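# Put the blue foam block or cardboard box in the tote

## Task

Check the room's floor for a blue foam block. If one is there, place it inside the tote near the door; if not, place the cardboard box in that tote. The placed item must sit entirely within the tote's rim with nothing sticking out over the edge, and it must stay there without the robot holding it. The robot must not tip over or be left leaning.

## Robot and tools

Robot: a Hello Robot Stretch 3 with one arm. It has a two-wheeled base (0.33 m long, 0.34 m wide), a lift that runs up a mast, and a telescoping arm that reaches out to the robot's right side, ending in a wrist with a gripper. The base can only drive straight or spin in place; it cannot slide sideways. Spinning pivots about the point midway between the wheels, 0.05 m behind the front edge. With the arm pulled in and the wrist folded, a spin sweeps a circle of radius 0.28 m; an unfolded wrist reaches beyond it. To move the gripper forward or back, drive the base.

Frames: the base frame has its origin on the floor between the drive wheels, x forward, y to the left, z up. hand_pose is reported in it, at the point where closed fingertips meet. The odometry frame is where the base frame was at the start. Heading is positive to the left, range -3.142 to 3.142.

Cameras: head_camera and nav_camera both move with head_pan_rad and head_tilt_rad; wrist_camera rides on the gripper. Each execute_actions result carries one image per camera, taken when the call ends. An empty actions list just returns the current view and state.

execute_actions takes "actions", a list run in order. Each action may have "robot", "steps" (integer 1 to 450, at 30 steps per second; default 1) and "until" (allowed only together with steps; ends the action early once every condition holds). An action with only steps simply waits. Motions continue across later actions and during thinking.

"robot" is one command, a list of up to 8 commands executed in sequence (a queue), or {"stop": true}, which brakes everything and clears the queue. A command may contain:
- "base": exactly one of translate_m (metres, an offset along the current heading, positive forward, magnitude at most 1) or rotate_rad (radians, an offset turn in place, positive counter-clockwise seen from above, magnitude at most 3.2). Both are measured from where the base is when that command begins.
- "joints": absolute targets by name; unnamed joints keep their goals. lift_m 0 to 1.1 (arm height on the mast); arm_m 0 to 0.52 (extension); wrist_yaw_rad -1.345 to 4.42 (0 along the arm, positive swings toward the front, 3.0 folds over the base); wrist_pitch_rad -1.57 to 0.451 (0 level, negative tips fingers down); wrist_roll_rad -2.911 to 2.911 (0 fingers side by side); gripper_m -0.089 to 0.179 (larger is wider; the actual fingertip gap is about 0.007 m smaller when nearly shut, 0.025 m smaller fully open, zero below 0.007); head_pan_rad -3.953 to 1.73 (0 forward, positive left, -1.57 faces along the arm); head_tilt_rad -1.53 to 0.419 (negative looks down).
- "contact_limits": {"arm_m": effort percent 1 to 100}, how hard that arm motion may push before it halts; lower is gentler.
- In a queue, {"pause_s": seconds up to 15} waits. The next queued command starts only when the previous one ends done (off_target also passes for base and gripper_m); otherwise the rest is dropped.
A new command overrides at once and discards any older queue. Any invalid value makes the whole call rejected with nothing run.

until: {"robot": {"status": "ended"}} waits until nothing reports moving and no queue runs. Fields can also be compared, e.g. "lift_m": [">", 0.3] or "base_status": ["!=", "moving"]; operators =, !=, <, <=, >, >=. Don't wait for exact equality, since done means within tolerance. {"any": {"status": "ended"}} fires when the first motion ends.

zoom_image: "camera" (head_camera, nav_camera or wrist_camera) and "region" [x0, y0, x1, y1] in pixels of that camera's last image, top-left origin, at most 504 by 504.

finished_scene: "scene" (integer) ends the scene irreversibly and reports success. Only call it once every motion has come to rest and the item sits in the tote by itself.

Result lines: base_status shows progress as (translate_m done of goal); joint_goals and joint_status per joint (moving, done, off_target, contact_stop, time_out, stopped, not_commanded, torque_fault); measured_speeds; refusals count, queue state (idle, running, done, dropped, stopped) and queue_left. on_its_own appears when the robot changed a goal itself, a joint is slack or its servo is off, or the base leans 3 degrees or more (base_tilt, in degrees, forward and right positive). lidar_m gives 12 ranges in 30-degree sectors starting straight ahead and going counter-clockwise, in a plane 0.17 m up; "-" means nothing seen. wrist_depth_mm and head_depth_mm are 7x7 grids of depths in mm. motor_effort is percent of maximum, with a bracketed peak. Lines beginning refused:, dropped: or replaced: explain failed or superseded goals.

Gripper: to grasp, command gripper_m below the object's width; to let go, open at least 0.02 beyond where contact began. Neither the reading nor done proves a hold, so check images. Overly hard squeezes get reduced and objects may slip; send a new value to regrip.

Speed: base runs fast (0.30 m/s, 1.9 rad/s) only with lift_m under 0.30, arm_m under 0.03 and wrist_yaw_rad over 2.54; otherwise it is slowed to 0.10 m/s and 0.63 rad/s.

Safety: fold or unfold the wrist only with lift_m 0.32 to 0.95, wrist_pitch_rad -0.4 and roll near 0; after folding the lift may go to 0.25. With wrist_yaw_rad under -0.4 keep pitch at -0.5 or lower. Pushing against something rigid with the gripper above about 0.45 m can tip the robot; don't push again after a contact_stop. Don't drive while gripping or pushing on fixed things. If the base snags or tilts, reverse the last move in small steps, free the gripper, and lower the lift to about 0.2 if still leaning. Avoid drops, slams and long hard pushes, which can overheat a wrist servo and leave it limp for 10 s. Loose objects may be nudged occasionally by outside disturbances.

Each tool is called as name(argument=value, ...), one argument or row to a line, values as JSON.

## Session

execute_actions(
  actions=[
    {"robot":{"joints":{"head_pan_rad":0,"head_tilt_rad":-0.6}},"steps":100,"until":{"robot":{"status":"ended"}}},
  ],
)

execute_actions(
  actions=[
    {"robot":{"joints":{"head_pan_rad":-1.57,"head_tilt_rad":-0.6}},"steps":100,"until":{"robot":{"status":"ended"}}},
  ],
)

execute_actions(
  actions=[
    {"robot":{"joints":{"head_pan_rad":-3.3,"head_tilt_rad":-0.6}},"steps":100,"until":{"robot":{"status":"ended"}}},
  ],
)

execute_actions(
  actions=[
    {"robot":{"joints":{"head_pan_rad":1.4,"head_tilt_rad":-0.6}},"steps":150,"until":{"robot":{"status":"ended"}}},
  ],
)

Scene clock: 0.93 s.
robot.base_odometry: x=+0.000 y=+0.000 heading=+0.000 (m, m, rad; robot's odometry frame)
robot.turned_by_wheels: +0.000 (rad since the last result)
robot.turned_by_imu: +0.000 (rad since the last result)
robot.base_tilt: forward=+1.1 right=+0.5 (deg)
robot.lidar_m: 2.04 1.12 0.82 0.80 0.83 1.15 1.38 1.33 0.98 0.94 0.98 1.36
robot.head_depth_mm: 1655 1827 2041 2227 1778 1476 1238 / 1669 1828 2042 2221 1742 1472 1235 / 1678 1838 2055 2228 1813 1470 1235 / 1691 1861 2084 2261 1806 1458 1231 / 1707 1882 2116 2253 1796 1455 1225 / 1721 1908 2119 2291 1784 1458 1223 / 1740 1920 2131 2287 1792 1453 1221
robot.base_status: not_commanded
robot.joint_positions: lift_m=+0.392 arm_m=+0.002 wrist_yaw_rad=+3.044 wrist_pitch_rad=-0.509 wrist_roll_rad=+0.012 gripper_m=+0.037 head_pan_rad=-0.002 head_tilt_rad=-0.592
robot.joint_goals: lift_m=+0.392 arm_m=+0.002 wrist_yaw_rad=+3.044 wrist_pitch_rad=-0.509 wrist_roll_rad=+0.012 gripper_m=+0.037 head_pan_rad=+0.000 head_tilt_rad=-0.600
robot.joint_status: lift_m=not_commanded arm_m=not_commanded wrist_yaw_rad=not_commanded wrist_pitch_rad=not_commanded wrist_roll_rad=not_commanded gripper_m=not_commanded head_pan_rad=done head_tilt_rad=done
robot.measured_speeds: translate_m=+0.000 rotate_rad=+0.000 lift_m=+0.000 arm_m=+0.000 wrist_yaw_rad=+0.000 wrist_pitch_rad=+0.000 wrist_roll_rad=+0.000 head_pan_rad=+0.000 head_tilt_rad=+0.000
robot: refusals=0 queue=done queue_left=0
robot.motor_effort: left_wheel=+0(0) right_wheel=+0(0) lift_m=+22(23) arm_m=+0(0) wrist_yaw_rad=+0(0) wrist_pitch_rad=+6(6) wrist_roll_rad=+0(0) gripper_m=+1(0) head_pan_rad=+1(3) head_tilt_rad=-2(25) (%)
robot.hand_pose: x=-0.0006 y=+0.0638 z=+0.3850 quat_wxyz=(+0.212, +0.696, +0.144, +0.671) (m; robot's base frame)
robot.wrist_depth_mm: 747 767 780 802 798 816 837 / 822 829 861 883 893 927 957 / 902 892 916 889 911 871 889 / 774 765 756 761 746 738 726 / 655 664 649 648 636 636 626 / 575 572 - 589 544 550 547 / 506 514 - - 495 487 490
pictures: head_camera (sideways: a quarter turn clockwise sets it upright), nav_camera (sideways: a quarter turn counterclockwise sets it upright), wrist_camera
Images, in order (width x height): head_camera 896x504, nav_camera 672x504, wrist_camera 644x364.

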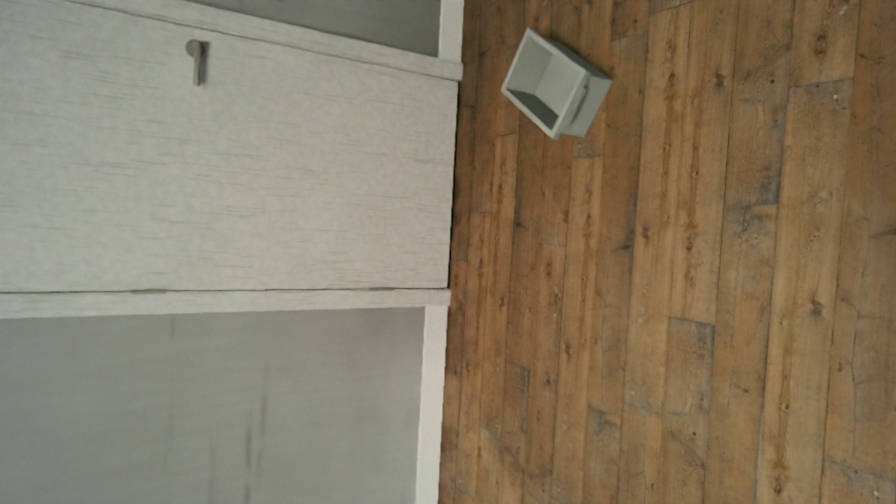

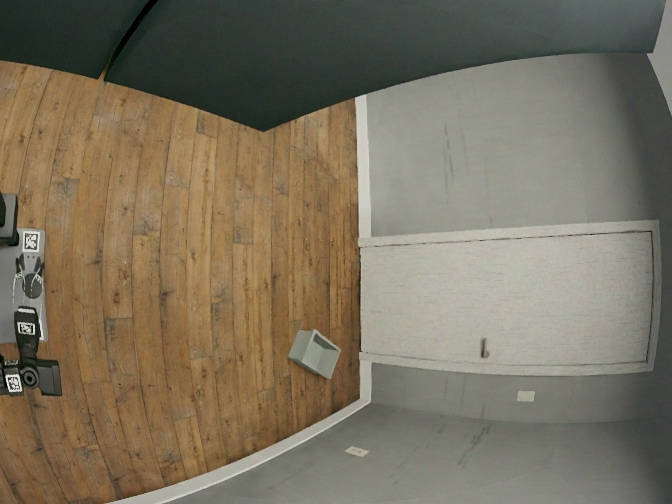

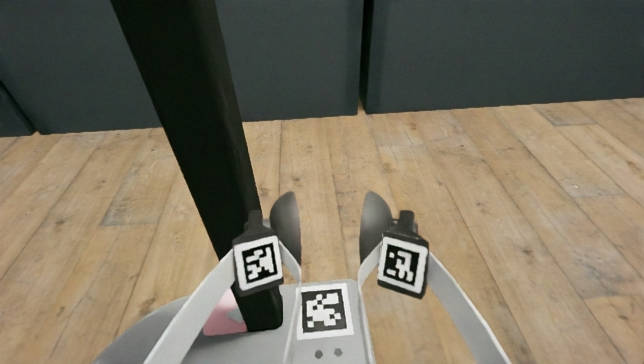

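Scene clock: 2.30 s.
robot.base_odometry: x=+0.000 y=+0.000 heading=+0.000 (m, m, rad; robot's odometry frame)
robot.turned_by_wheels: +0.000 (rad since the last result)
robot.turned_by_imu: +0.000 (rad since the last result)
robot.base_tilt: forward=+1.0 right=+0.5 (deg)
robot.lidar_m: 2.03 1.12 0.82 0.80 0.83 1.15 1.38 1.32 0.98 0.94 0.98 1.36
robot.head_depth_mm: 749 826 917 1033 1178 1370 1243 / 753 832 923 1043 1192 1364 1237 / 757 838 929 1054 1211 1378 1237 / 765 844 939 1061 1218 1390 1229 / 771 851 949 1069 1233 1390 1229 / 775 856 954 1085 1251 1403 1227 / 781 864 966 1094 1259 1413 1221
robot.base_status: not_commanded
robot.joint_positions: lift_m=+0.392 arm_m=+0.002 wrist_yaw_rad=+3.044 wrist_pitch_rad=-0.509 wrist_roll_rad=+0.012 gripper_m=+0.037 head_pan_rad=-1.563 head_tilt_rad=-0.592
robot.joint_goals: lift_m=+0.392 arm_m=+0.002 wrist_yaw_rad=+3.044 wrist_pitch_rad=-0.509 wrist_roll_rad=+0.012 gripper_m=+0.037 head_pan_rad=-1.570 head_tilt_rad=-0.600
robot.joint_status: lift_m=not_commanded arm_m=not_commanded wrist_yaw_rad=not_commanded wrist_pitch_rad=not_commanded wrist_roll_rad=not_commanded gripper_m=not_commanded head_pan_rad=done head_tilt_rad=done
robot.measured_speeds: translate_m=+0.000 rotate_rad=+0.000 lift_m=+0.000 arm_m=+0.000 wrist_yaw_rad=+0.000 wrist_pitch_rad=+0.000 wrist_roll_rad=+0.000 head_pan_rad=+0.000 head_tilt_rad=+0.000
robot: refusals=0 queue=done queue_left=0
robot.motor_effort: left_wheel=+0(0) right_wheel=+0(0) lift_m=+23(22) arm_m=+0(0) wrist_yaw_rad=+0(0) wrist_pitch_rad=+6(6) wrist_roll_rad=+0(0) gripper_m=+0(1) head_pan_rad=-4(43) head_tilt_rad=-3(2) (%)
robot.hand_pose: x=-0.0006 y=+0.0638 z=+0.3850 quat_wxyz=(+0.212, +0.696, +0.144, +0.671) (m; robot's base frame)
robot.wrist_depth_mm: 739 759 769 788 799 829 833 / 821 827 854 888 907 908 944 / 895 905 933 923 903 899 879 / 782 767 759 753 745 732 733 / 662 655 650 636 644 635 626 / 576 560 - 589 541 554 545 / 508 516 - - 492 490 486
pictures: head_camera (sideways: a quarter turn clockwise sets it upright), nav_camera (sideways: a quarter turn counterclockwise sets it upright), wrist_camera
Images, in order (width x height): head_camera 896x504, nav_camera 672x504, wrist_camera 644x364.

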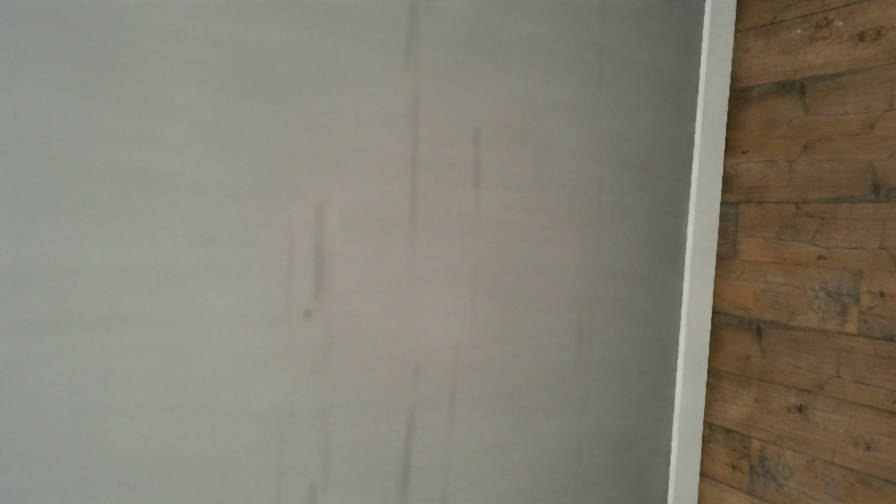

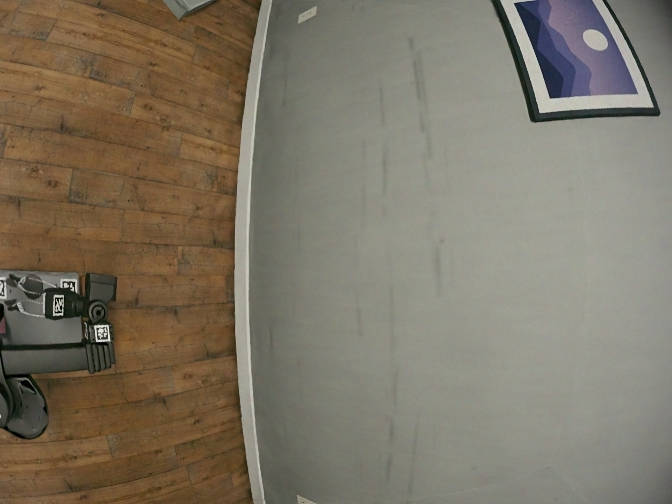

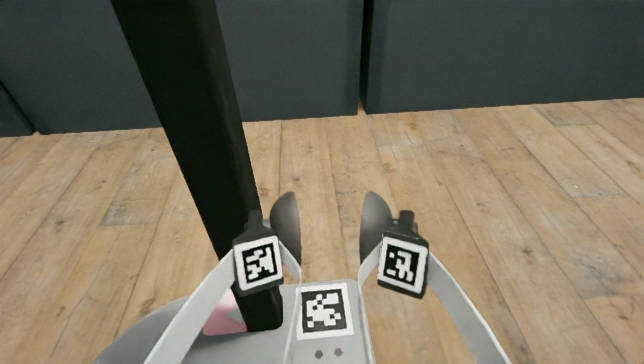

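Scene clock: 3.77 s.
robot.base_odometry: x=+0.000 y=+0.000 heading=+0.000 (m, m, rad; robot's odometry frame)
robot.turned_by_wheels: +0.000 (rad since the last result)
robot.turned_by_imu: +0.000 (rad since the last result)
robot.base_tilt: forward=+1.2 right=+0.4 (deg)
robot.lidar_m: 2.03 1.12 0.82 0.80 0.83 1.15 1.38 1.32 0.97 0.94 0.98 1.35
robot.head_depth_mm: 1463 1630 1752 1843 1756 1475 1238 / 1457 1614 1812 2038 1825 1470 1238 / 1461 1596 1790 2023 1808 1466 1231 / 1435 1543 1717 1932 1776 1462 1230 / 1428 1505 1661 1887 1777 1456 1224 / 1413 1497 1651 1876 1755 1454 1226 / 1395 1481 1645 1855 1755 1445 1224
robot.base_status: not_commanded
robot.joint_positions: lift_m=+0.392 arm_m=+0.002 wrist_yaw_rad=+3.044 wrist_pitch_rad=-0.509 wrist_roll_rad=+0.012 gripper_m=+0.037 head_pan_rad=-3.293 head_tilt_rad=-0.592
robot.joint_goals: lift_m=+0.392 arm_m=+0.002 wrist_yaw_rad=+3.044 wrist_pitch_rad=-0.509 wrist_roll_rad=+0.012 gripper_m=+0.037 head_pan_rad=-3.300 head_tilt_rad=-0.600
robot.joint_status: lift_m=not_commanded arm_m=not_commanded wrist_yaw_rad=not_commanded wrist_pitch_rad=not_commanded wrist_roll_rad=not_commanded gripper_m=not_commanded head_pan_rad=done head_tilt_rad=done
robot.measured_speeds: translate_m=+0.000 rotate_rad=+0.000 lift_m=+0.000 arm_m=+0.000 wrist_yaw_rad=+0.000 wrist_pitch_rad=+0.000 wrist_roll_rad=+0.000 head_pan_rad=+0.000 head_tilt_rad=+0.000
robot: refusals=0 queue=done queue_left=0
robot.motor_effort: left_wheel=+0(1) right_wheel=+0(0) lift_m=+22(23) arm_m=+0(0) wrist_yaw_rad=+0(0) wrist_pitch_rad=+6(6) wrist_roll_rad=+1(0) gripper_m=+1(1) head_pan_rad=-4(44) head_tilt_rad=-2(2) (%)
robot.hand_pose: x=-0.0006 y=+0.0638 z=+0.3850 quat_wxyz=(+0.212, +0.696, +0.144, +0.671) (m; robot's base frame)
robot.wrist_depth_mm: 749 756 769 787 800 824 847 / 828 842 862 886 885 929 931 / 904 896 922 909 906 895 870 / 774 773 766 761 740 733 731 / 650 663 652 643 635 631 624 / 574 567 - 590 544 555 548 / 501 513 - - 494 490 485
pictures: head_camera (sideways: a quarter turn clockwise sets it upright), nav_camera (sideways: a quarter turn counterclockwise sets it upright), wrist_camera
Images, in order (width x height): head_camera 896x504, nav_camera 672x504, wrist_camera 644x364.

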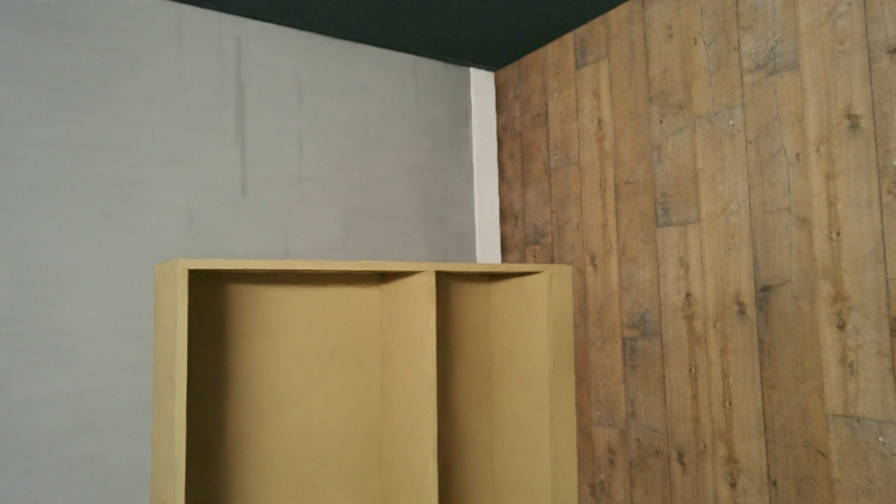

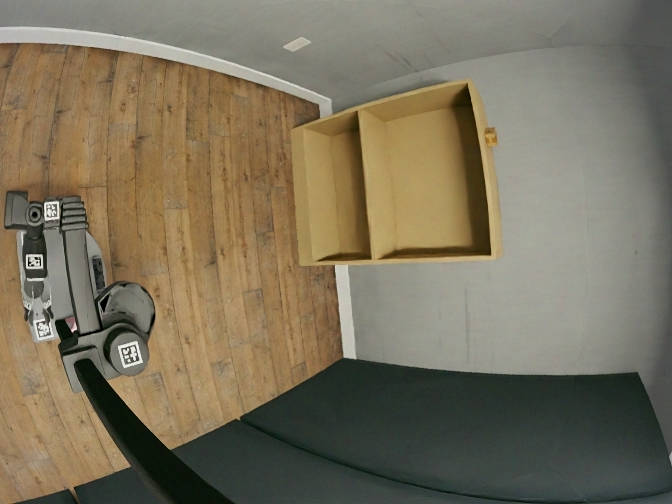

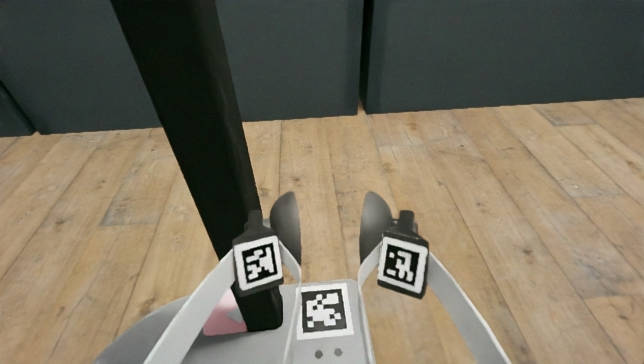

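Scene clock: 6.60 s.
robot.base_odometry: x=+0.000 y=+0.000 heading=+0.000 (m, m, rad; robot's odometry frame)
robot.turned_by_wheels: +0.000 (rad since the last result)
robot.turned_by_imu: +0.000 (rad since the last result)
robot.base_tilt: forward=+1.1 right=+0.5 (deg)
robot.lidar_m: 2.04 1.12 0.82 0.80 0.83 1.15 1.39 1.32 0.97 0.94 0.98 1.36
robot.head_depth_mm: 665 738 828 940 1088 1294 1242 / 658 728 813 923 1068 1266 1238 / 662 731 816 914 1052 1242 1238 / 645 711 793 912 1050 1240 1236 / 639 704 783 883 1013 1189 1226 / 630 694 771 871 1000 1169 1231 / 625 686 762 857 980 1141 1221
robot.base_status: not_commanded
robot.joint_positions: lift_m=+0.392 arm_m=+0.002 wrist_yaw_rad=+3.044 wrist_pitch_rad=-0.509 wrist_roll_rad=+0.012 gripper_m=+0.037 head_pan_rad=+1.393 head_tilt_rad=-0.592
robot.joint_goals: lift_m=+0.392 arm_m=+0.002 wrist_yaw_rad=+3.044 wrist_pitch_rad=-0.509 wrist_roll_rad=+0.012 gripper_m=+0.037 head_pan_rad=+1.400 head_tilt_rad=-0.600
robot.joint_status: lift_m=not_commanded arm_m=not_commanded wrist_yaw_rad=not_commanded wrist_pitch_rad=not_commanded wrist_roll_rad=not_commanded gripper_m=not_commanded head_pan_rad=done head_tilt_rad=done
robot.measured_speeds: translate_m=+0.000 rotate_rad=+0.000 lift_m=+0.000 arm_m=+0.000 wrist_yaw_rad=+0.000 wrist_pitch_rad=+0.000 wrist_roll_rad=+0.000 head_pan_rad=+0.000 head_tilt_rad=+0.000
robot: refusals=0 queue=done queue_left=0
robot.motor_effort: left_wheel=-1(0) right_wheel=+1(1) lift_m=+23(22) arm_m=+0(0) wrist_yaw_rad=+0(0) wrist_pitch_rad=+6(6) wrist_roll_rad=+0(0) gripper_m=+0(0) head_pan_rad=+3(42) head_tilt_rad=-2(3) (%)
robot.hand_pose: x=-0.0006 y=+0.0638 z=+0.3850 quat_wxyz=(+0.212, +0.696, +0.144, +0.671) (m; robot's base frame)
robot.wrist_depth_mm: 743 761 780 791 811 815 838 / 821 837 851 887 900 924 949 / 892 894 913 915 902 893 885 / 782 775 763 756 743 737 734 / 664 655 657 638 640 627 621 / 575 570 - 592 546 549 550 / 503 517 - - 493 497 487
pictures: head_camera (sideways: a quarter turn clockwise sets it upright), nav_camera (sideways: a quarter turn counterclockwise sets it upright), wrist_camera
Images, in order (width x height): head_camera 896x504, nav_camera 672x504, wrist_camera 644x364.

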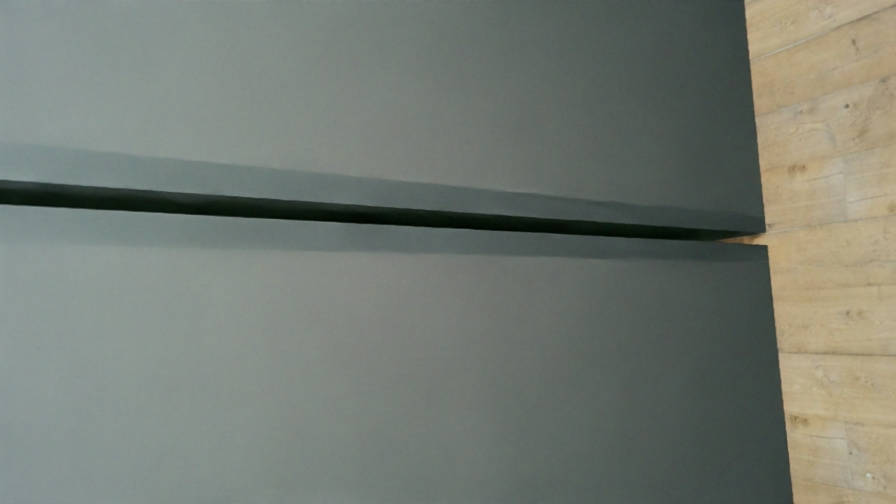

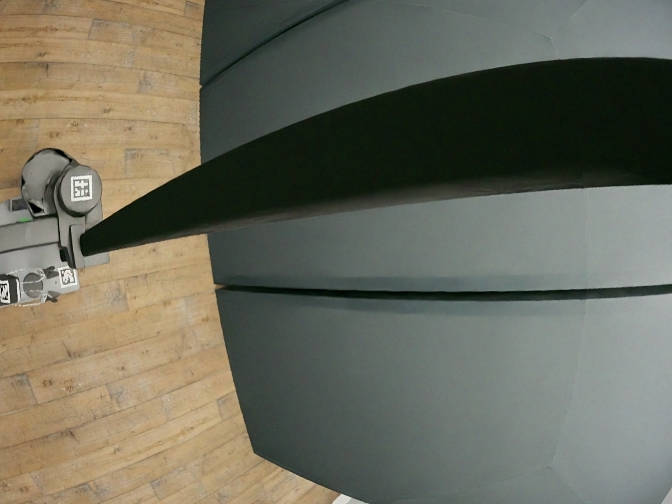

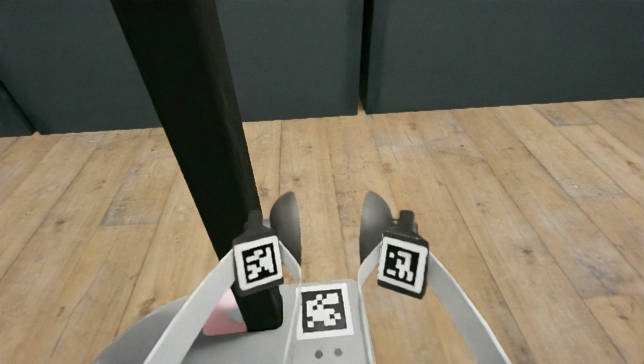

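execute_actions(
  actions=[
    {"robot":[{"joints":{"lift_m":0.28,"head_pan_rad":0.5,"head_tilt_rad":-0.5},"base":{"rotate_rad":-0.05}},{"base":{"translate_m":1.0}},{"base":{"translate_m":0.52}},{"base":{"rotate_rad":1.55}},{"base":{"translate_m":1.0}},{"base":{"translate_m":0.9}}],"steps":450,"until":{"robot":{"status":"ended"}}},
    {"steps":300,"until":{"robot":{"status":"ended"}}},
  ],
)

Scene clock: 31.03 s.
robot.base_odometry: x=+1.653 y=+1.819 heading=+1.500 (m, m, rad; robot's odometry frame)
robot.turned_by_wheels: +1.500 (rad since the last result)
robot.turned_by_imu: +1.522 (rad since the last result)
robot.base_tilt: forward=+1.1 right=+0.5 (deg)
robot.lidar_m: 1.37 1.60 2.35 2.87 1.58 0.81 1.98 0.63 0.44 0.42 0.43 0.57
robot.head_depth_mm: 1620 1728 1869 2038 2039 1585 1311 / 1696 1816 1907 2149 2011 1594 1299 / 1782 1923 1997 1788 1924 1582 1302 / 1880 2016 1977 2365 2016 1569 1296 / 1992 2171 1961 2526 1995 1569 1293 / 2113 2310 1942 2677 1967 1562 1285 / 2246 2443 2099 2462 1975 1556 1283
robot.base_status: done (translate_m +0.9000 of +0.9000)
robot.joint_positions: lift_m=+0.280 arm_m=+0.002 wrist_yaw_rad=+3.044 wrist_pitch_rad=-0.510 wrist_roll_rad=+0.012 gripper_m=+0.037 head_pan_rad=+0.507 head_tilt_rad=-0.506
robot.joint_goals: lift_m=+0.280 arm_m=+0.002 wrist_yaw_rad=+3.044 wrist_pitch_rad=-0.510 wrist_roll_rad=+0.012 gripper_m=+0.037 head_pan_rad=+0.500 head_tilt_rad=-0.500
robot.joint_status: lift_m=done arm_m=not_commanded wrist_yaw_rad=not_commanded wrist_pitch_rad=not_commanded wrist_roll_rad=not_commanded gripper_m=not_commanded head_pan_rad=done head_tilt_rad=done
robot.measured_speeds: translate_m=+0.000 rotate_rad=+0.000 lift_m=+0.000 arm_m=+0.000 wrist_yaw_rad=+0.000 wrist_pitch_rad=+0.000 wrist_roll_rad=+0.000 head_pan_rad=+0.000 head_tilt_rad=+0.000
robot: refusals=0 queue=done queue_left=0
robot.motor_effort: left_wheel=-2(7) right_wheel=+3(12) lift_m=+19(22) arm_m=+0(0) wrist_yaw_rad=+0(0) wrist_pitch_rad=+6(6) wrist_roll_rad=+0(0) gripper_m=+1(1) head_pan_rad=-4(43) head_tilt_rad=+3(11) (%)
robot.hand_pose: x=-0.0006 y=+0.0637 z=+0.2727 quat_wxyz=(+0.213, +0.696, +0.144, +0.671) (m; robot's base frame)
robot.wrist_depth_mm: - - - - - - - / 852 930 926 909 882 858 847 / 731 737 735 706 704 699 685 / 604 596 594 593 584 580 570 / 518 523 - - 495 492 488 / 458 - - - 420 430 427 / - - - - 386 383 379
pictures: head_camera (sideways: a quarter turn clockwise sets it upright), nav_camera (sideways: a quarter turn counterclockwise sets it upright), wrist_camera
Images, in order (width x height): head_camera 896x504, nav_camera 672x504, wrist_camera 644x364.

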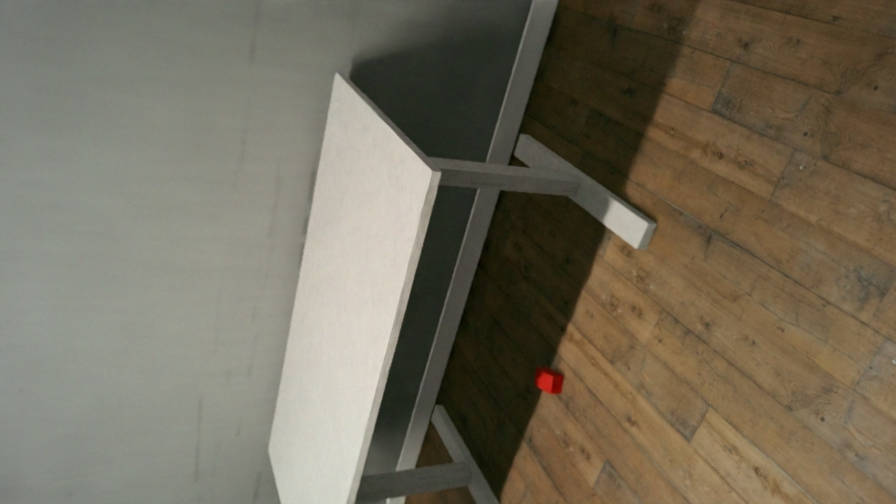

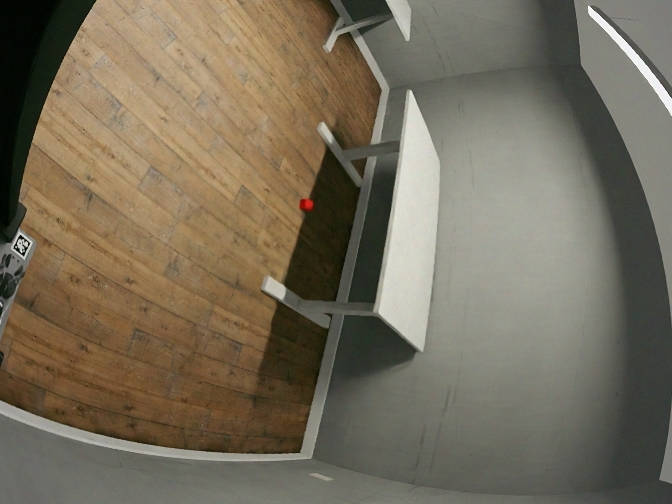

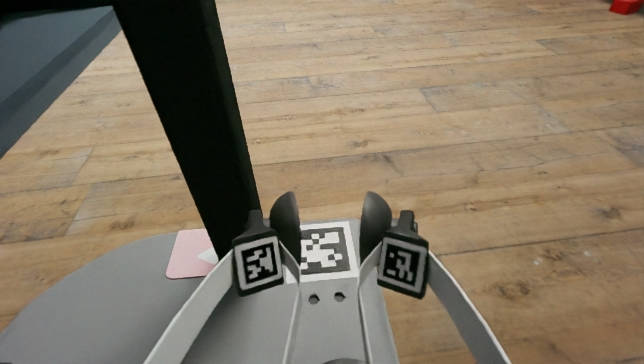

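execute_actions(
  actions=[
    {"robot":[{"joints":{"head_pan_rad":0.0,"head_tilt_rad":-0.5},"base":{"rotate_rad":1.6}}],"steps":450,"until":{"robot":{"status":"ended"}}},
  ],
)

Scene clock: 33.77 s.
robot.base_odometry: x=+1.653 y=+1.819 heading=+3.100 (m, m, rad; robot's odometry frame)
robot.turned_by_wheels: +1.600 (rad since the last result)
robot.turned_by_imu: +1.617 (rad since the last result)
robot.base_tilt: forward=+1.1 right=+0.6 (deg)
robot.lidar_m: 2.88 1.54 0.81 1.75 0.61 0.44 0.42 0.43 0.58 1.50 1.60 2.34
robot.head_depth_mm: 2761 3024 3256 2800 2042 1580 1309 / 2812 3016 3347 2749 2001 1587 1307 / 2791 3019 3273 2795 2011 1564 1300 / 2787 3050 3355 2730 1987 1561 1296 / 2801 2991 3303 2737 1975 1571 1294 / 2732 2913 2458 2513 1979 1551 1287 / 1981 2084 2264 1773 1746 1552 1280
robot.base_status: done (rotate_rad +1.5999 of +1.6000)
robot.joint_positions: lift_m=+0.280 arm_m=+0.002 wrist_yaw_rad=+3.044 wrist_pitch_rad=-0.510 wrist_roll_rad=+0.012 gripper_m=+0.037 head_pan_rad=+0.007 head_tilt_rad=-0.506
robot.joint_goals: lift_m=+0.280 arm_m=+0.002 wrist_yaw_rad=+3.044 wrist_pitch_rad=-0.510 wrist_roll_rad=+0.012 gripper_m=+0.037 head_pan_rad=+0.000 head_tilt_rad=-0.500
robot.joint_status: lift_m=done arm_m=not_commanded wrist_yaw_rad=not_commanded wrist_pitch_rad=not_commanded wrist_roll_rad=not_commanded gripper_m=not_commanded head_pan_rad=done head_tilt_rad=done
robot.measured_speeds: translate_m=+0.000 rotate_rad=+0.000 lift_m=+0.000 arm_m=+0.000 wrist_yaw_rad=+0.000 wrist_pitch_rad=+0.000 wrist_roll_rad=+0.000 head_pan_rad=+0.000 head_tilt_rad=+0.000
robot: refusals=0 queue=done queue_left=0
robot.motor_effort: left_wheel=-2(7) right_wheel=+2(11) lift_m=+20(20) arm_m=+0(0) wrist_yaw_rad=+0(1) wrist_pitch_rad=+6(6) wrist_roll_rad=+0(0) gripper_m=+0(1) head_pan_rad=-3(37) head_tilt_rad=+3(3) (%)
robot.hand_pose: x=-0.0006 y=+0.0637 z=+0.2727 quat_wxyz=(+0.213, +0.696, +0.144, +0.671) (m; robot's base frame)
robot.wrist_depth_mm: 576 759 - - - 827 877 / 564 766 902 894 892 794 761 / 551 699 736 707 701 694 682 / 527 603 598 590 583 573 571 / 501 525 - - 500 498 490 / 450 - - - 424 431 430 / - - - - 381 379 380
pictures: head_camera (sideways: a quarter turn clockwise sets it upright), nav_camera (sideways: a quarter turn counterclockwise sets it upright), wrist_camera
Images, in order (width x height): head_camera 896x504, nav_camera 672x504, wrist_camera 644x364.

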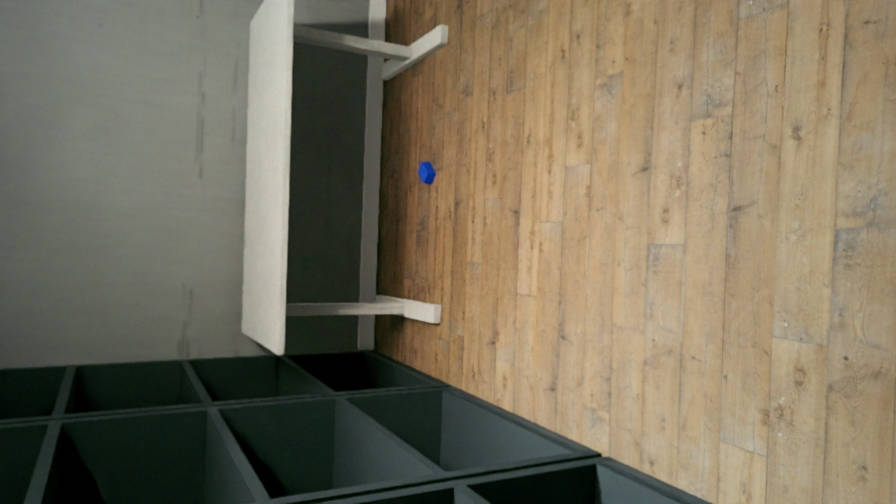

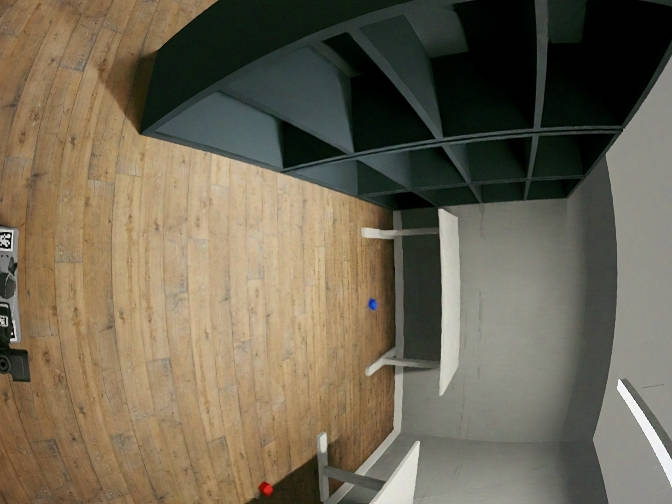

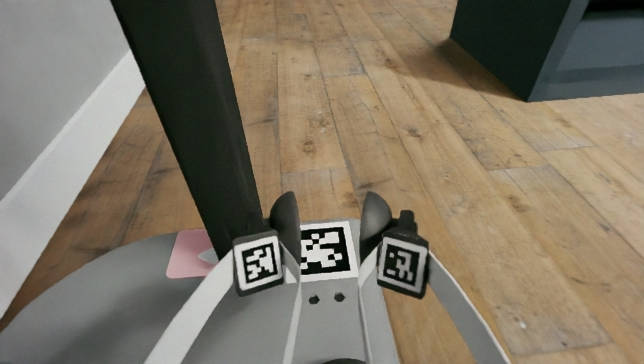

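execute_actions(
  actions=[
    {"robot":[{"base":{"rotate_rad":-0.135}},{"base":{"translate_m":1.0}},{"base":{"translate_m":0.95}},{"base":{"rotate_rad":1.55},"joints":{"lift_m":0.4,"wrist_pitch_rad":-0.4,"head_pan_rad":-1.57,"head_tilt_rad":-0.9}},{"joints":{"wrist_yaw_rad":0.0}},{"joints":{"wrist_pitch_rad":-1.5,"gripper_m":0.15,"arm_m":0.3,"lift_m":0.3}}],"steps":450,"until":{"robot":{"status":"ended"}}},
    {"steps":300,"until":{"robot":{"status":"ended"}}},
  ],
)

Scene clock: 54.60 s.
robot.base_odometry: x=-0.267 y=+2.162 heading=-1.768 (m, m, rad; robot's odometry frame)
robot.turned_by_wheels: +1.415 (rad since the last result)
robot.turned_by_imu: +1.439 (rad since the last result)
robot.base_tilt: forward=+1.1 right=+0.5 (deg)
robot.lidar_m: 1.01 1.01 1.64 2.36 2.37 1.81 1.21 1.68 1.13 1.42 1.11 1.01
robot.head_depth_mm: 1291 1113 884 1554 1420 1245 1109 / 1273 1107 882 1637 1424 1251 1111 / 1265 1102 884 1625 1490 1226 1110 / 1243 1100 882 1625 1425 1226 1113 / 1232 1109 881 1594 1423 1246 1105 / 1218 1102 883 1588 1425 1241 1106 / 1202 1101 880 1585 1428 1244 1103
robot.base_status: done (rotate_rad +1.5499 of +1.5500)
robot.joint_positions: lift_m=+0.300 arm_m=+0.300 wrist_yaw_rad=+0.002 wrist_pitch_rad=-1.494 wrist_roll_rad=+0.012 gripper_m=+0.150 head_pan_rad=-1.563 head_tilt_rad=-0.889
robot.joint_goals: lift_m=+0.300 arm_m=+0.300 wrist_yaw_rad=+0.000 wrist_pitch_rad=-1.500 wrist_roll_rad=+0.012 gripper_m=+0.150 head_pan_rad=-1.570 head_tilt_rad=-0.900
robot.joint_status: lift_m=done arm_m=done wrist_yaw_rad=done wrist_pitch_rad=done wrist_roll_rad=not_commanded gripper_m=done head_pan_rad=done head_tilt_rad=done
robot.measured_speeds: translate_m=+0.000 rotate_rad=+0.000 lift_m=+0.000 arm_m=+0.000 wrist_yaw_rad=+0.000 wrist_pitch_rad=+0.000 wrist_roll_rad=+0.000 head_pan_rad=+0.000 head_tilt_rad=+0.000
robot: refusals=0 queue=done queue_left=0
robot.motor_effort: left_wheel=-1(8) right_wheel=+2(9) lift_m=+19(27) arm_m=+4(5) wrist_yaw_rad=-2(6) wrist_pitch_rad=-3(13) wrist_roll_rad=+0(0) gripper_m=+2(82) head_pan_rad=-3(43) head_tilt_rad=-4(23) (%)
robot.hand_pose: x=-0.0216 y=-0.4401 z=+0.1815 quat_wxyz=(+0.516, +0.478, -0.521, -0.483) (m; robot's base frame)
robot.wrist_depth_mm: 330 325 321 320 316 315 312 / 338 333 331 327 324 321 318 / 345 341 338 335 332 329 328 / 352 350 347 344 341 336 336 / 362 359 357 353 350 345 345 / 372 370 366 363 359 359 351 / 384 381 375 372 370 367 363
pictures: head_camera (sideways: a quarter turn clockwise sets it upright), nav_camera (sideways: a quarter turn counterclockwise sets it upright), wrist_camera
Images, in order (width x height): head_camera 896x504, nav_camera 672x504, wrist_camera 644x364.

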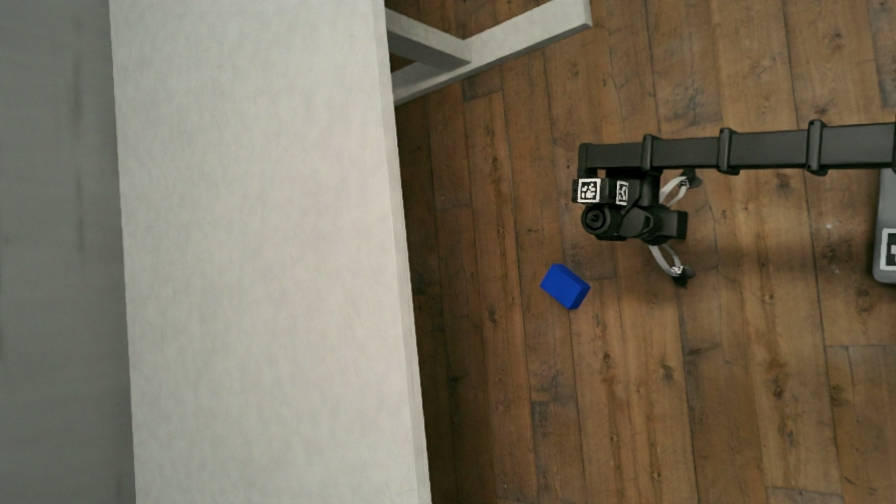

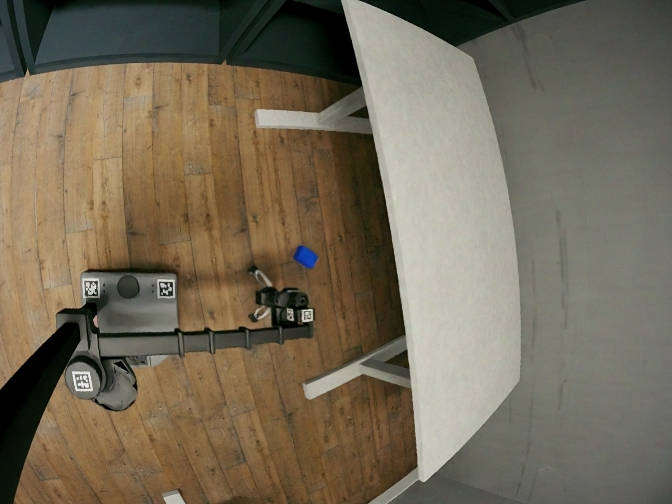

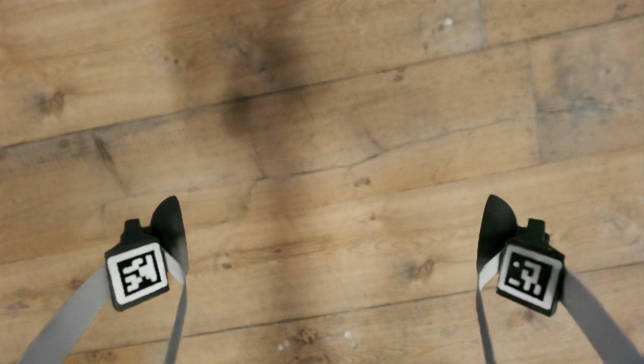

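execute_actions(
  actions=[
    {"robot":{"base":{"translate_m":0.145},"joints":{"wrist_pitch_rad":-1.25,"wrist_roll_rad":0.7,"arm_m":0.49,"lift_m":0.22}},"steps":300,"until":{"robot":{"status":"ended"}}},
  ],
)

Scene clock: 57.70 s.
robot.base_odometry: x=-0.296 y=+2.020 heading=-1.768 (m, m, rad; robot's odometry frame)
robot.turned_by_wheels: +0.000 (rad since the last result)
robot.turned_by_imu: +0.000 (rad since the last result)
robot.base_tilt: forward=+1.1 right=+0.6 (deg)
robot.lidar_m: 0.95 0.89 0.94 2.38 2.40 1.92 1.36 1.82 1.19 1.39 1.01 0.87
robot.head_depth_mm: 1277 1108 883 1629 1426 1253 1109 / 1255 1106 883 1626 1426 1248 1113 / 1238 1103 883 1585 1393 1247 1111 / 1224 1103 884 1591 1397 1247 1119 / 1211 1102 878 1551 1424 1245 1105 / 1192 1100 880 1553 1421 1244 1111 / 1181 1098 878 1543 1426 1244 1109
robot.base_status: done (translate_m +0.1450 of +0.1450)
robot.joint_positions: lift_m=+0.220 arm_m=+0.490 wrist_yaw_rad=+0.002 wrist_pitch_rad=-1.256 wrist_roll_rad=+0.697 gripper_m=+0.150 head_pan_rad=-1.563 head_tilt_rad=-0.889
robot.joint_goals: lift_m=+0.220 arm_m=+0.490 wrist_yaw_rad=+0.000 wrist_pitch_rad=-1.250 wrist_roll_rad=+0.700 gripper_m=+0.150 head_pan_rad=-1.570 head_tilt_rad=-0.900
robot.joint_status: lift_m=done arm_m=done wrist_yaw_rad=done wrist_pitch_rad=done wrist_roll_rad=done gripper_m=done head_pan_rad=done head_tilt_rad=done
robot.measured_speeds: translate_m=+0.000 rotate_rad=+0.000 lift_m=+0.000 arm_m=+0.000 wrist_yaw_rad=+0.000 wrist_pitch_rad=+0.000 wrist_roll_rad=+0.000 head_pan_rad=+0.000 head_tilt_rad=+0.000
robot: refusals=0 queue=done queue_left=0
robot.motor_effort: left_wheel=-2(3) right_wheel=+3(8) lift_m=+19(19) arm_m=+5(3) wrist_yaw_rad=-2(2) wrist_pitch_rad=+3(4) wrist_roll_rad=+2(1) gripper_m=-1(0) head_pan_rad=-3(4) head_tilt_rad=-3(4) (%)
robot.hand_pose: x=-0.0216 y=-0.6908 z=+0.1077 quat_wxyz=(+0.343, +0.249, -0.733, -0.533) (m; robot's base frame)
robot.wrist_depth_mm: 339 317 295 277 259 244 232 / 341 317 295 268 259 244 231 / 338 316 294 234 259 245 230 / 338 315 293 235 257 244 231 / 337 321 293 273 257 248 230 / 337 307 293 272 257 246 228 / 341 313 291 273 256 243 232
pictures: head_camera (sideways: a quarter turn clockwise sets it upright), nav_camera (sideways: a quarter turn counterclockwise sets it upright), wrist_camera
Images, in order (width x height): head_camera 896x504, nav_camera 672x504, wrist_camera 644x364.

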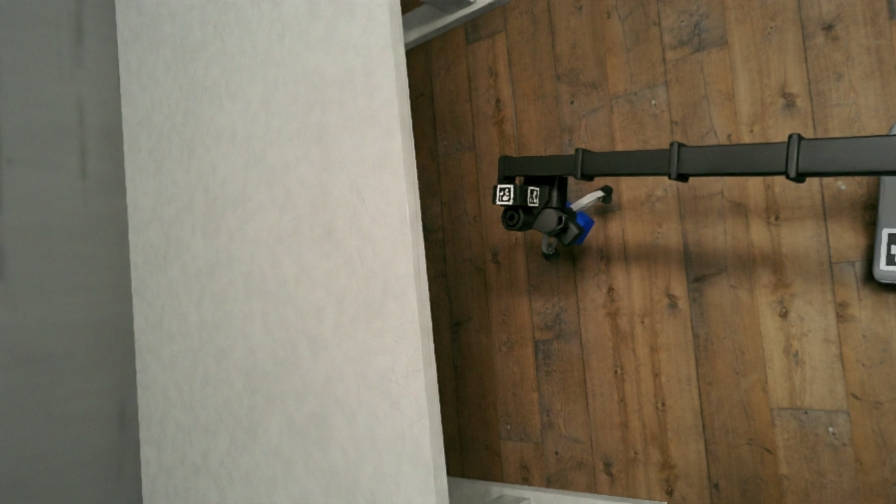

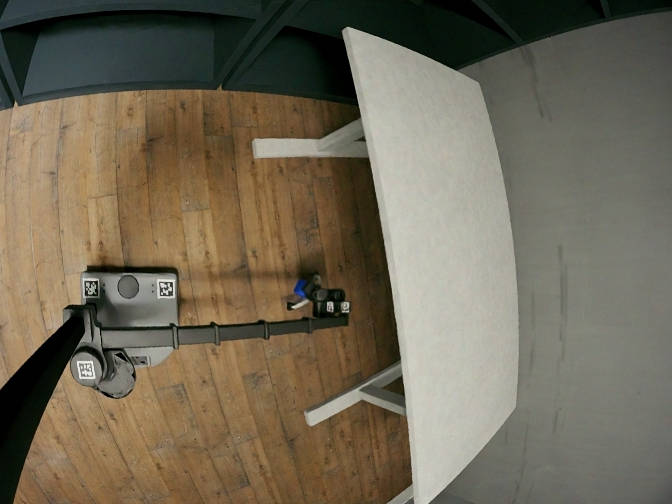

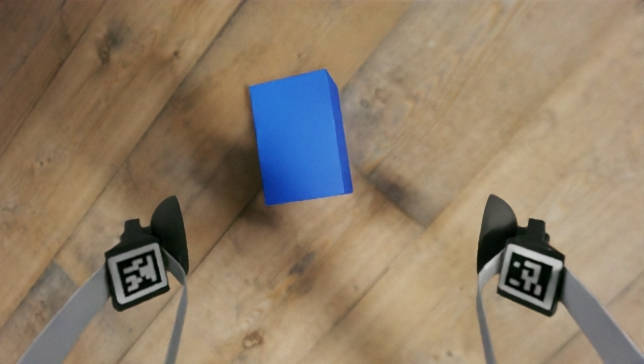

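execute_actions(
  actions=[
    {"robot":{"joints":{"wrist_roll_rad":0.5,"arm_m":0.52,"lift_m":0.142}},"steps":300,"until":{"robot":{"status":"ended"}}},
  ],
)

Scene clock: 59.40 s.
robot.base_odometry: x=-0.296 y=+2.020 heading=-1.768 (m, m, rad; robot's odometry frame)
robot.turned_by_wheels: +0.000 (rad since the last result)
robot.turned_by_imu: +0.000 (rad since the last result)
robot.base_tilt: forward=+1.0 right=+0.4 (deg)
robot.lidar_m: 0.95 0.89 0.94 2.38 2.40 1.93 1.36 1.82 1.19 1.39 1.02 0.87
robot.head_depth_mm: 1269 1111 881 1626 1430 1252 1112 / 1249 1106 882 1631 1430 1249 1108 / 1238 1104 882 1585 1395 1245 1116 / 1217 1108 879 1596 1401 1244 1122 / 1201 1100 880 1554 1424 1242 1108 / 1193 1099 876 1548 1429 1238 1109 / 1181 1098 880 1546 1428 1246 1111
robot.base_status: done (translate_m +0.1450 of +0.1450)
robot.joint_positions: lift_m=+0.142 arm_m=+0.520 wrist_yaw_rad=+0.002 wrist_pitch_rad=-1.256 wrist_roll_rad=+0.505 gripper_m=+0.150 head_pan_rad=-1.563 head_tilt_rad=-0.889
robot.joint_goals: lift_m=+0.142 arm_m=+0.520 wrist_yaw_rad=+0.000 wrist_pitch_rad=-1.250 wrist_roll_rad=+0.500 gripper_m=+0.150 head_pan_rad=-1.570 head_tilt_rad=-0.900
robot.joint_status: lift_m=done arm_m=done wrist_yaw_rad=done wrist_pitch_rad=done wrist_roll_rad=done gripper_m=done head_pan_rad=done head_tilt_rad=done
robot.measured_speeds: translate_m=+0.000 rotate_rad=+0.000 lift_m=+0.000 arm_m=+0.000 wrist_yaw_rad=+0.000 wrist_pitch_rad=+0.000 wrist_roll_rad=+0.000 head_pan_rad=+0.000 head_tilt_rad=+0.000
robot: refusals=0 queue=done queue_left=0
robot.motor_effort: left_wheel=-2(2) right_wheel=+2(3) lift_m=+19(19) arm_m=+4(4) wrist_yaw_rad=-2(2) wrist_pitch_rad=+3(3) wrist_roll_rad=-3(1) gripper_m=+0(0) head_pan_rad=-4(4) head_tilt_rad=-3(4) (%)
robot.hand_pose: x=-0.0216 y=-0.7209 z=+0.0297 quat_wxyz=(+0.412, +0.299, -0.696, -0.506) (m; robot's base frame)
robot.wrist_depth_mm: 234 222 210 200 190 181 173 / 231 220 208 152 189 180 172 / 229 218 207 150 187 178 171 / 227 217 205 149 186 177 170 / 226 219 204 149 185 179 168 / 224 209 202 192 184 177 166 / 220 212 200 191 182 174 169
pictures: head_camera (sideways: a quarter turn clockwise sets it upright), nav_camera (sideways: a quarter turn counterclockwise sets it upright), wrist_camera
Images, in order (width x height): head_camera 896x504, nav_camera 672x504, wrist_camera 644x364.

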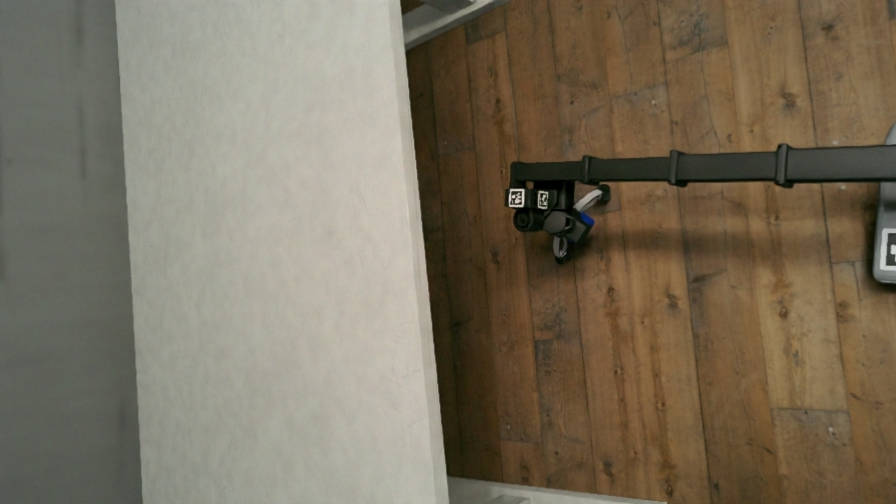

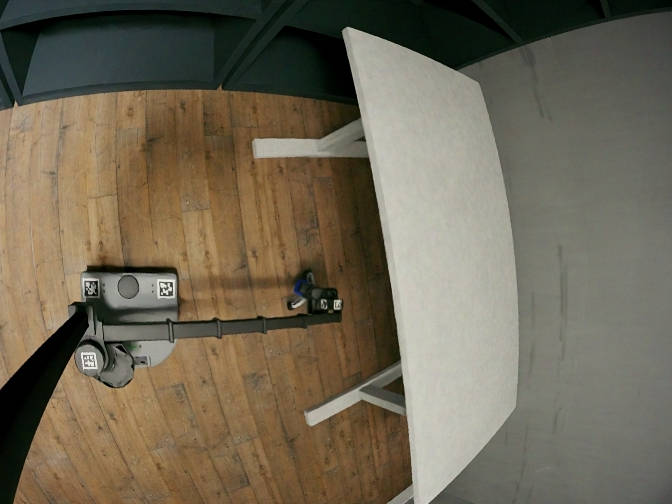

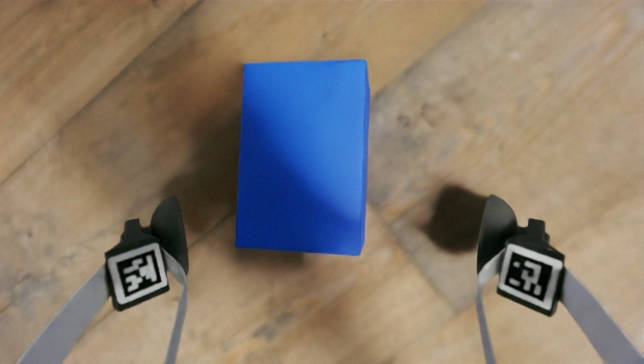

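execute_actions(
  actions=[
    {"robot":[{"joints":{"wrist_pitch_rad":-1.15,"lift_m":0.135}},{"joints":{"gripper_m":0.02}},{"joints":{"lift_m":0.4}},{"joints":{"arm_m":0.0,"wrist_roll_rad":0.0,"wrist_pitch_rad":-0.4}}],"steps":450,"until":{"robot":{"status":"ended"}}},
  ],
)

Scene clock: 70.30 s.
robot.base_odometry: x=-0.296 y=+2.020 heading=-1.768 (m, m, rad; robot's odometry frame)
robot.turned_by_wheels: +0.000 (rad since the last result)
robot.turned_by_imu: -0.045 (rad since the last result)
robot.base_tilt: forward=+1.0 right=+0.6 (deg)
robot.lidar_m: 0.87 0.89 0.93 2.38 2.39 1.92 1.35 1.81 1.19 1.39 1.02 0.88
robot.head_depth_mm: 1291 1109 883 1581 1436 1248 1112 / 1274 1107 882 1623 1430 1243 1126 / 1253 1105 880 1591 1425 1226 - / 1226 1109 883 1582 1420 1223 1110 / 1212 1108 881 1552 1424 1245 1107 / 1191 1104 879 1553 1419 1242 1105 / 1178 1098 877 787 1424 1247 1106
robot.base_status: done (translate_m +0.1450 of +0.1450)
robot.joint_positions: lift_m=+0.400 arm_m=+0.003 wrist_yaw_rad=-0.002 wrist_pitch_rad=-0.423 wrist_roll_rad=+0.003 gripper_m=+0.024 head_pan_rad=-1.563 head_tilt_rad=-0.889
robot.joint_goals: lift_m=+0.400 arm_m=+0.000 wrist_yaw_rad=+0.000 wrist_pitch_rad=-0.400 wrist_roll_rad=+0.000 gripper_m=+0.023 head_pan_rad=-1.570 head_tilt_rad=-0.900
robot.joint_status: lift_m=done arm_m=done wrist_yaw_rad=done wrist_pitch_rad=done wrist_roll_rad=done gripper_m=done head_pan_rad=done head_tilt_rad=done
robot.measured_speeds: translate_m=+0.000 rotate_rad=+0.000 lift_m=+0.000 arm_m=+0.000 wrist_yaw_rad=+0.000 wrist_pitch_rad=+0.000 wrist_roll_rad=+0.000 head_pan_rad=+0.000 head_tilt_rad=+0.000
robot: refusals=0 queue=done queue_left=0
robot.motor_effort: left_wheel=+0(13) right_wheel=+0(27) lift_m=+26(28) arm_m=-4(2) wrist_yaw_rad=+1(16) wrist_pitch_rad=+12(45) wrist_roll_rad=-2(9) gripper_m=-20(100) head_pan_rad=-3(3) head_tilt_rad=-3(3) (%)
robot.hand_pose: x=-0.0220 y=-0.3712 z=+0.4114 quat_wxyz=(+0.690, +0.148, -0.692, -0.150) (m; robot's base frame)
robot.wrist_depth_mm: 925 981 - - - - - / - - - 149 - - - / - - 1000 146 - 998 - / 824 879 833 145 850 825 843 / 721 717 711 144 140 701 697 / 616 619 598 594 594 609 600 / 537 540 536 529 527 526 524
pictures: head_camera (sideways: a quarter turn clockwise sets it upright), nav_camera (sideways: a quarter turn counterclockwise sets it upright), wrist_camera
Images, in order (width x height): head_camera 896x504, nav_camera 672x504, wrist_camera 644x364.

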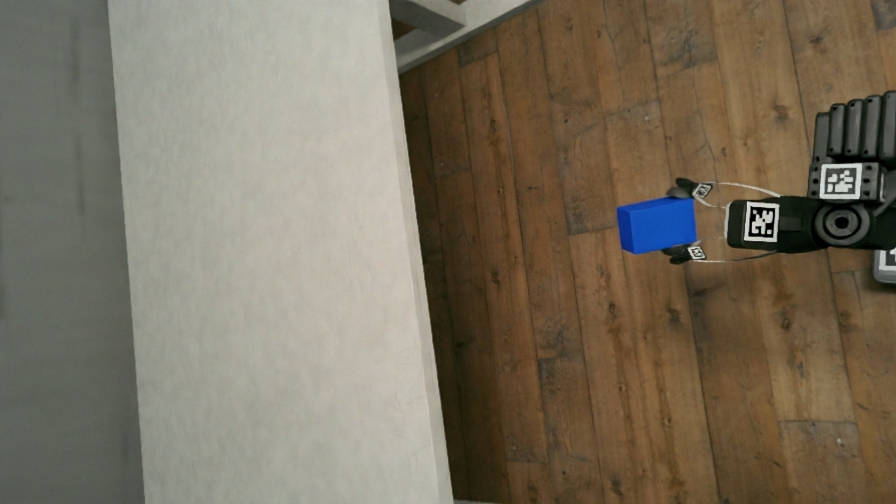

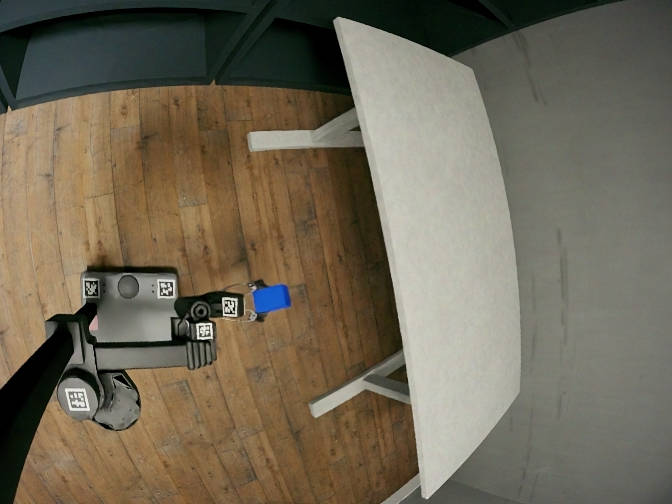

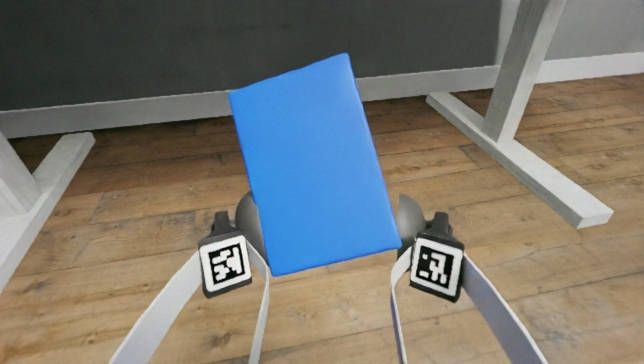

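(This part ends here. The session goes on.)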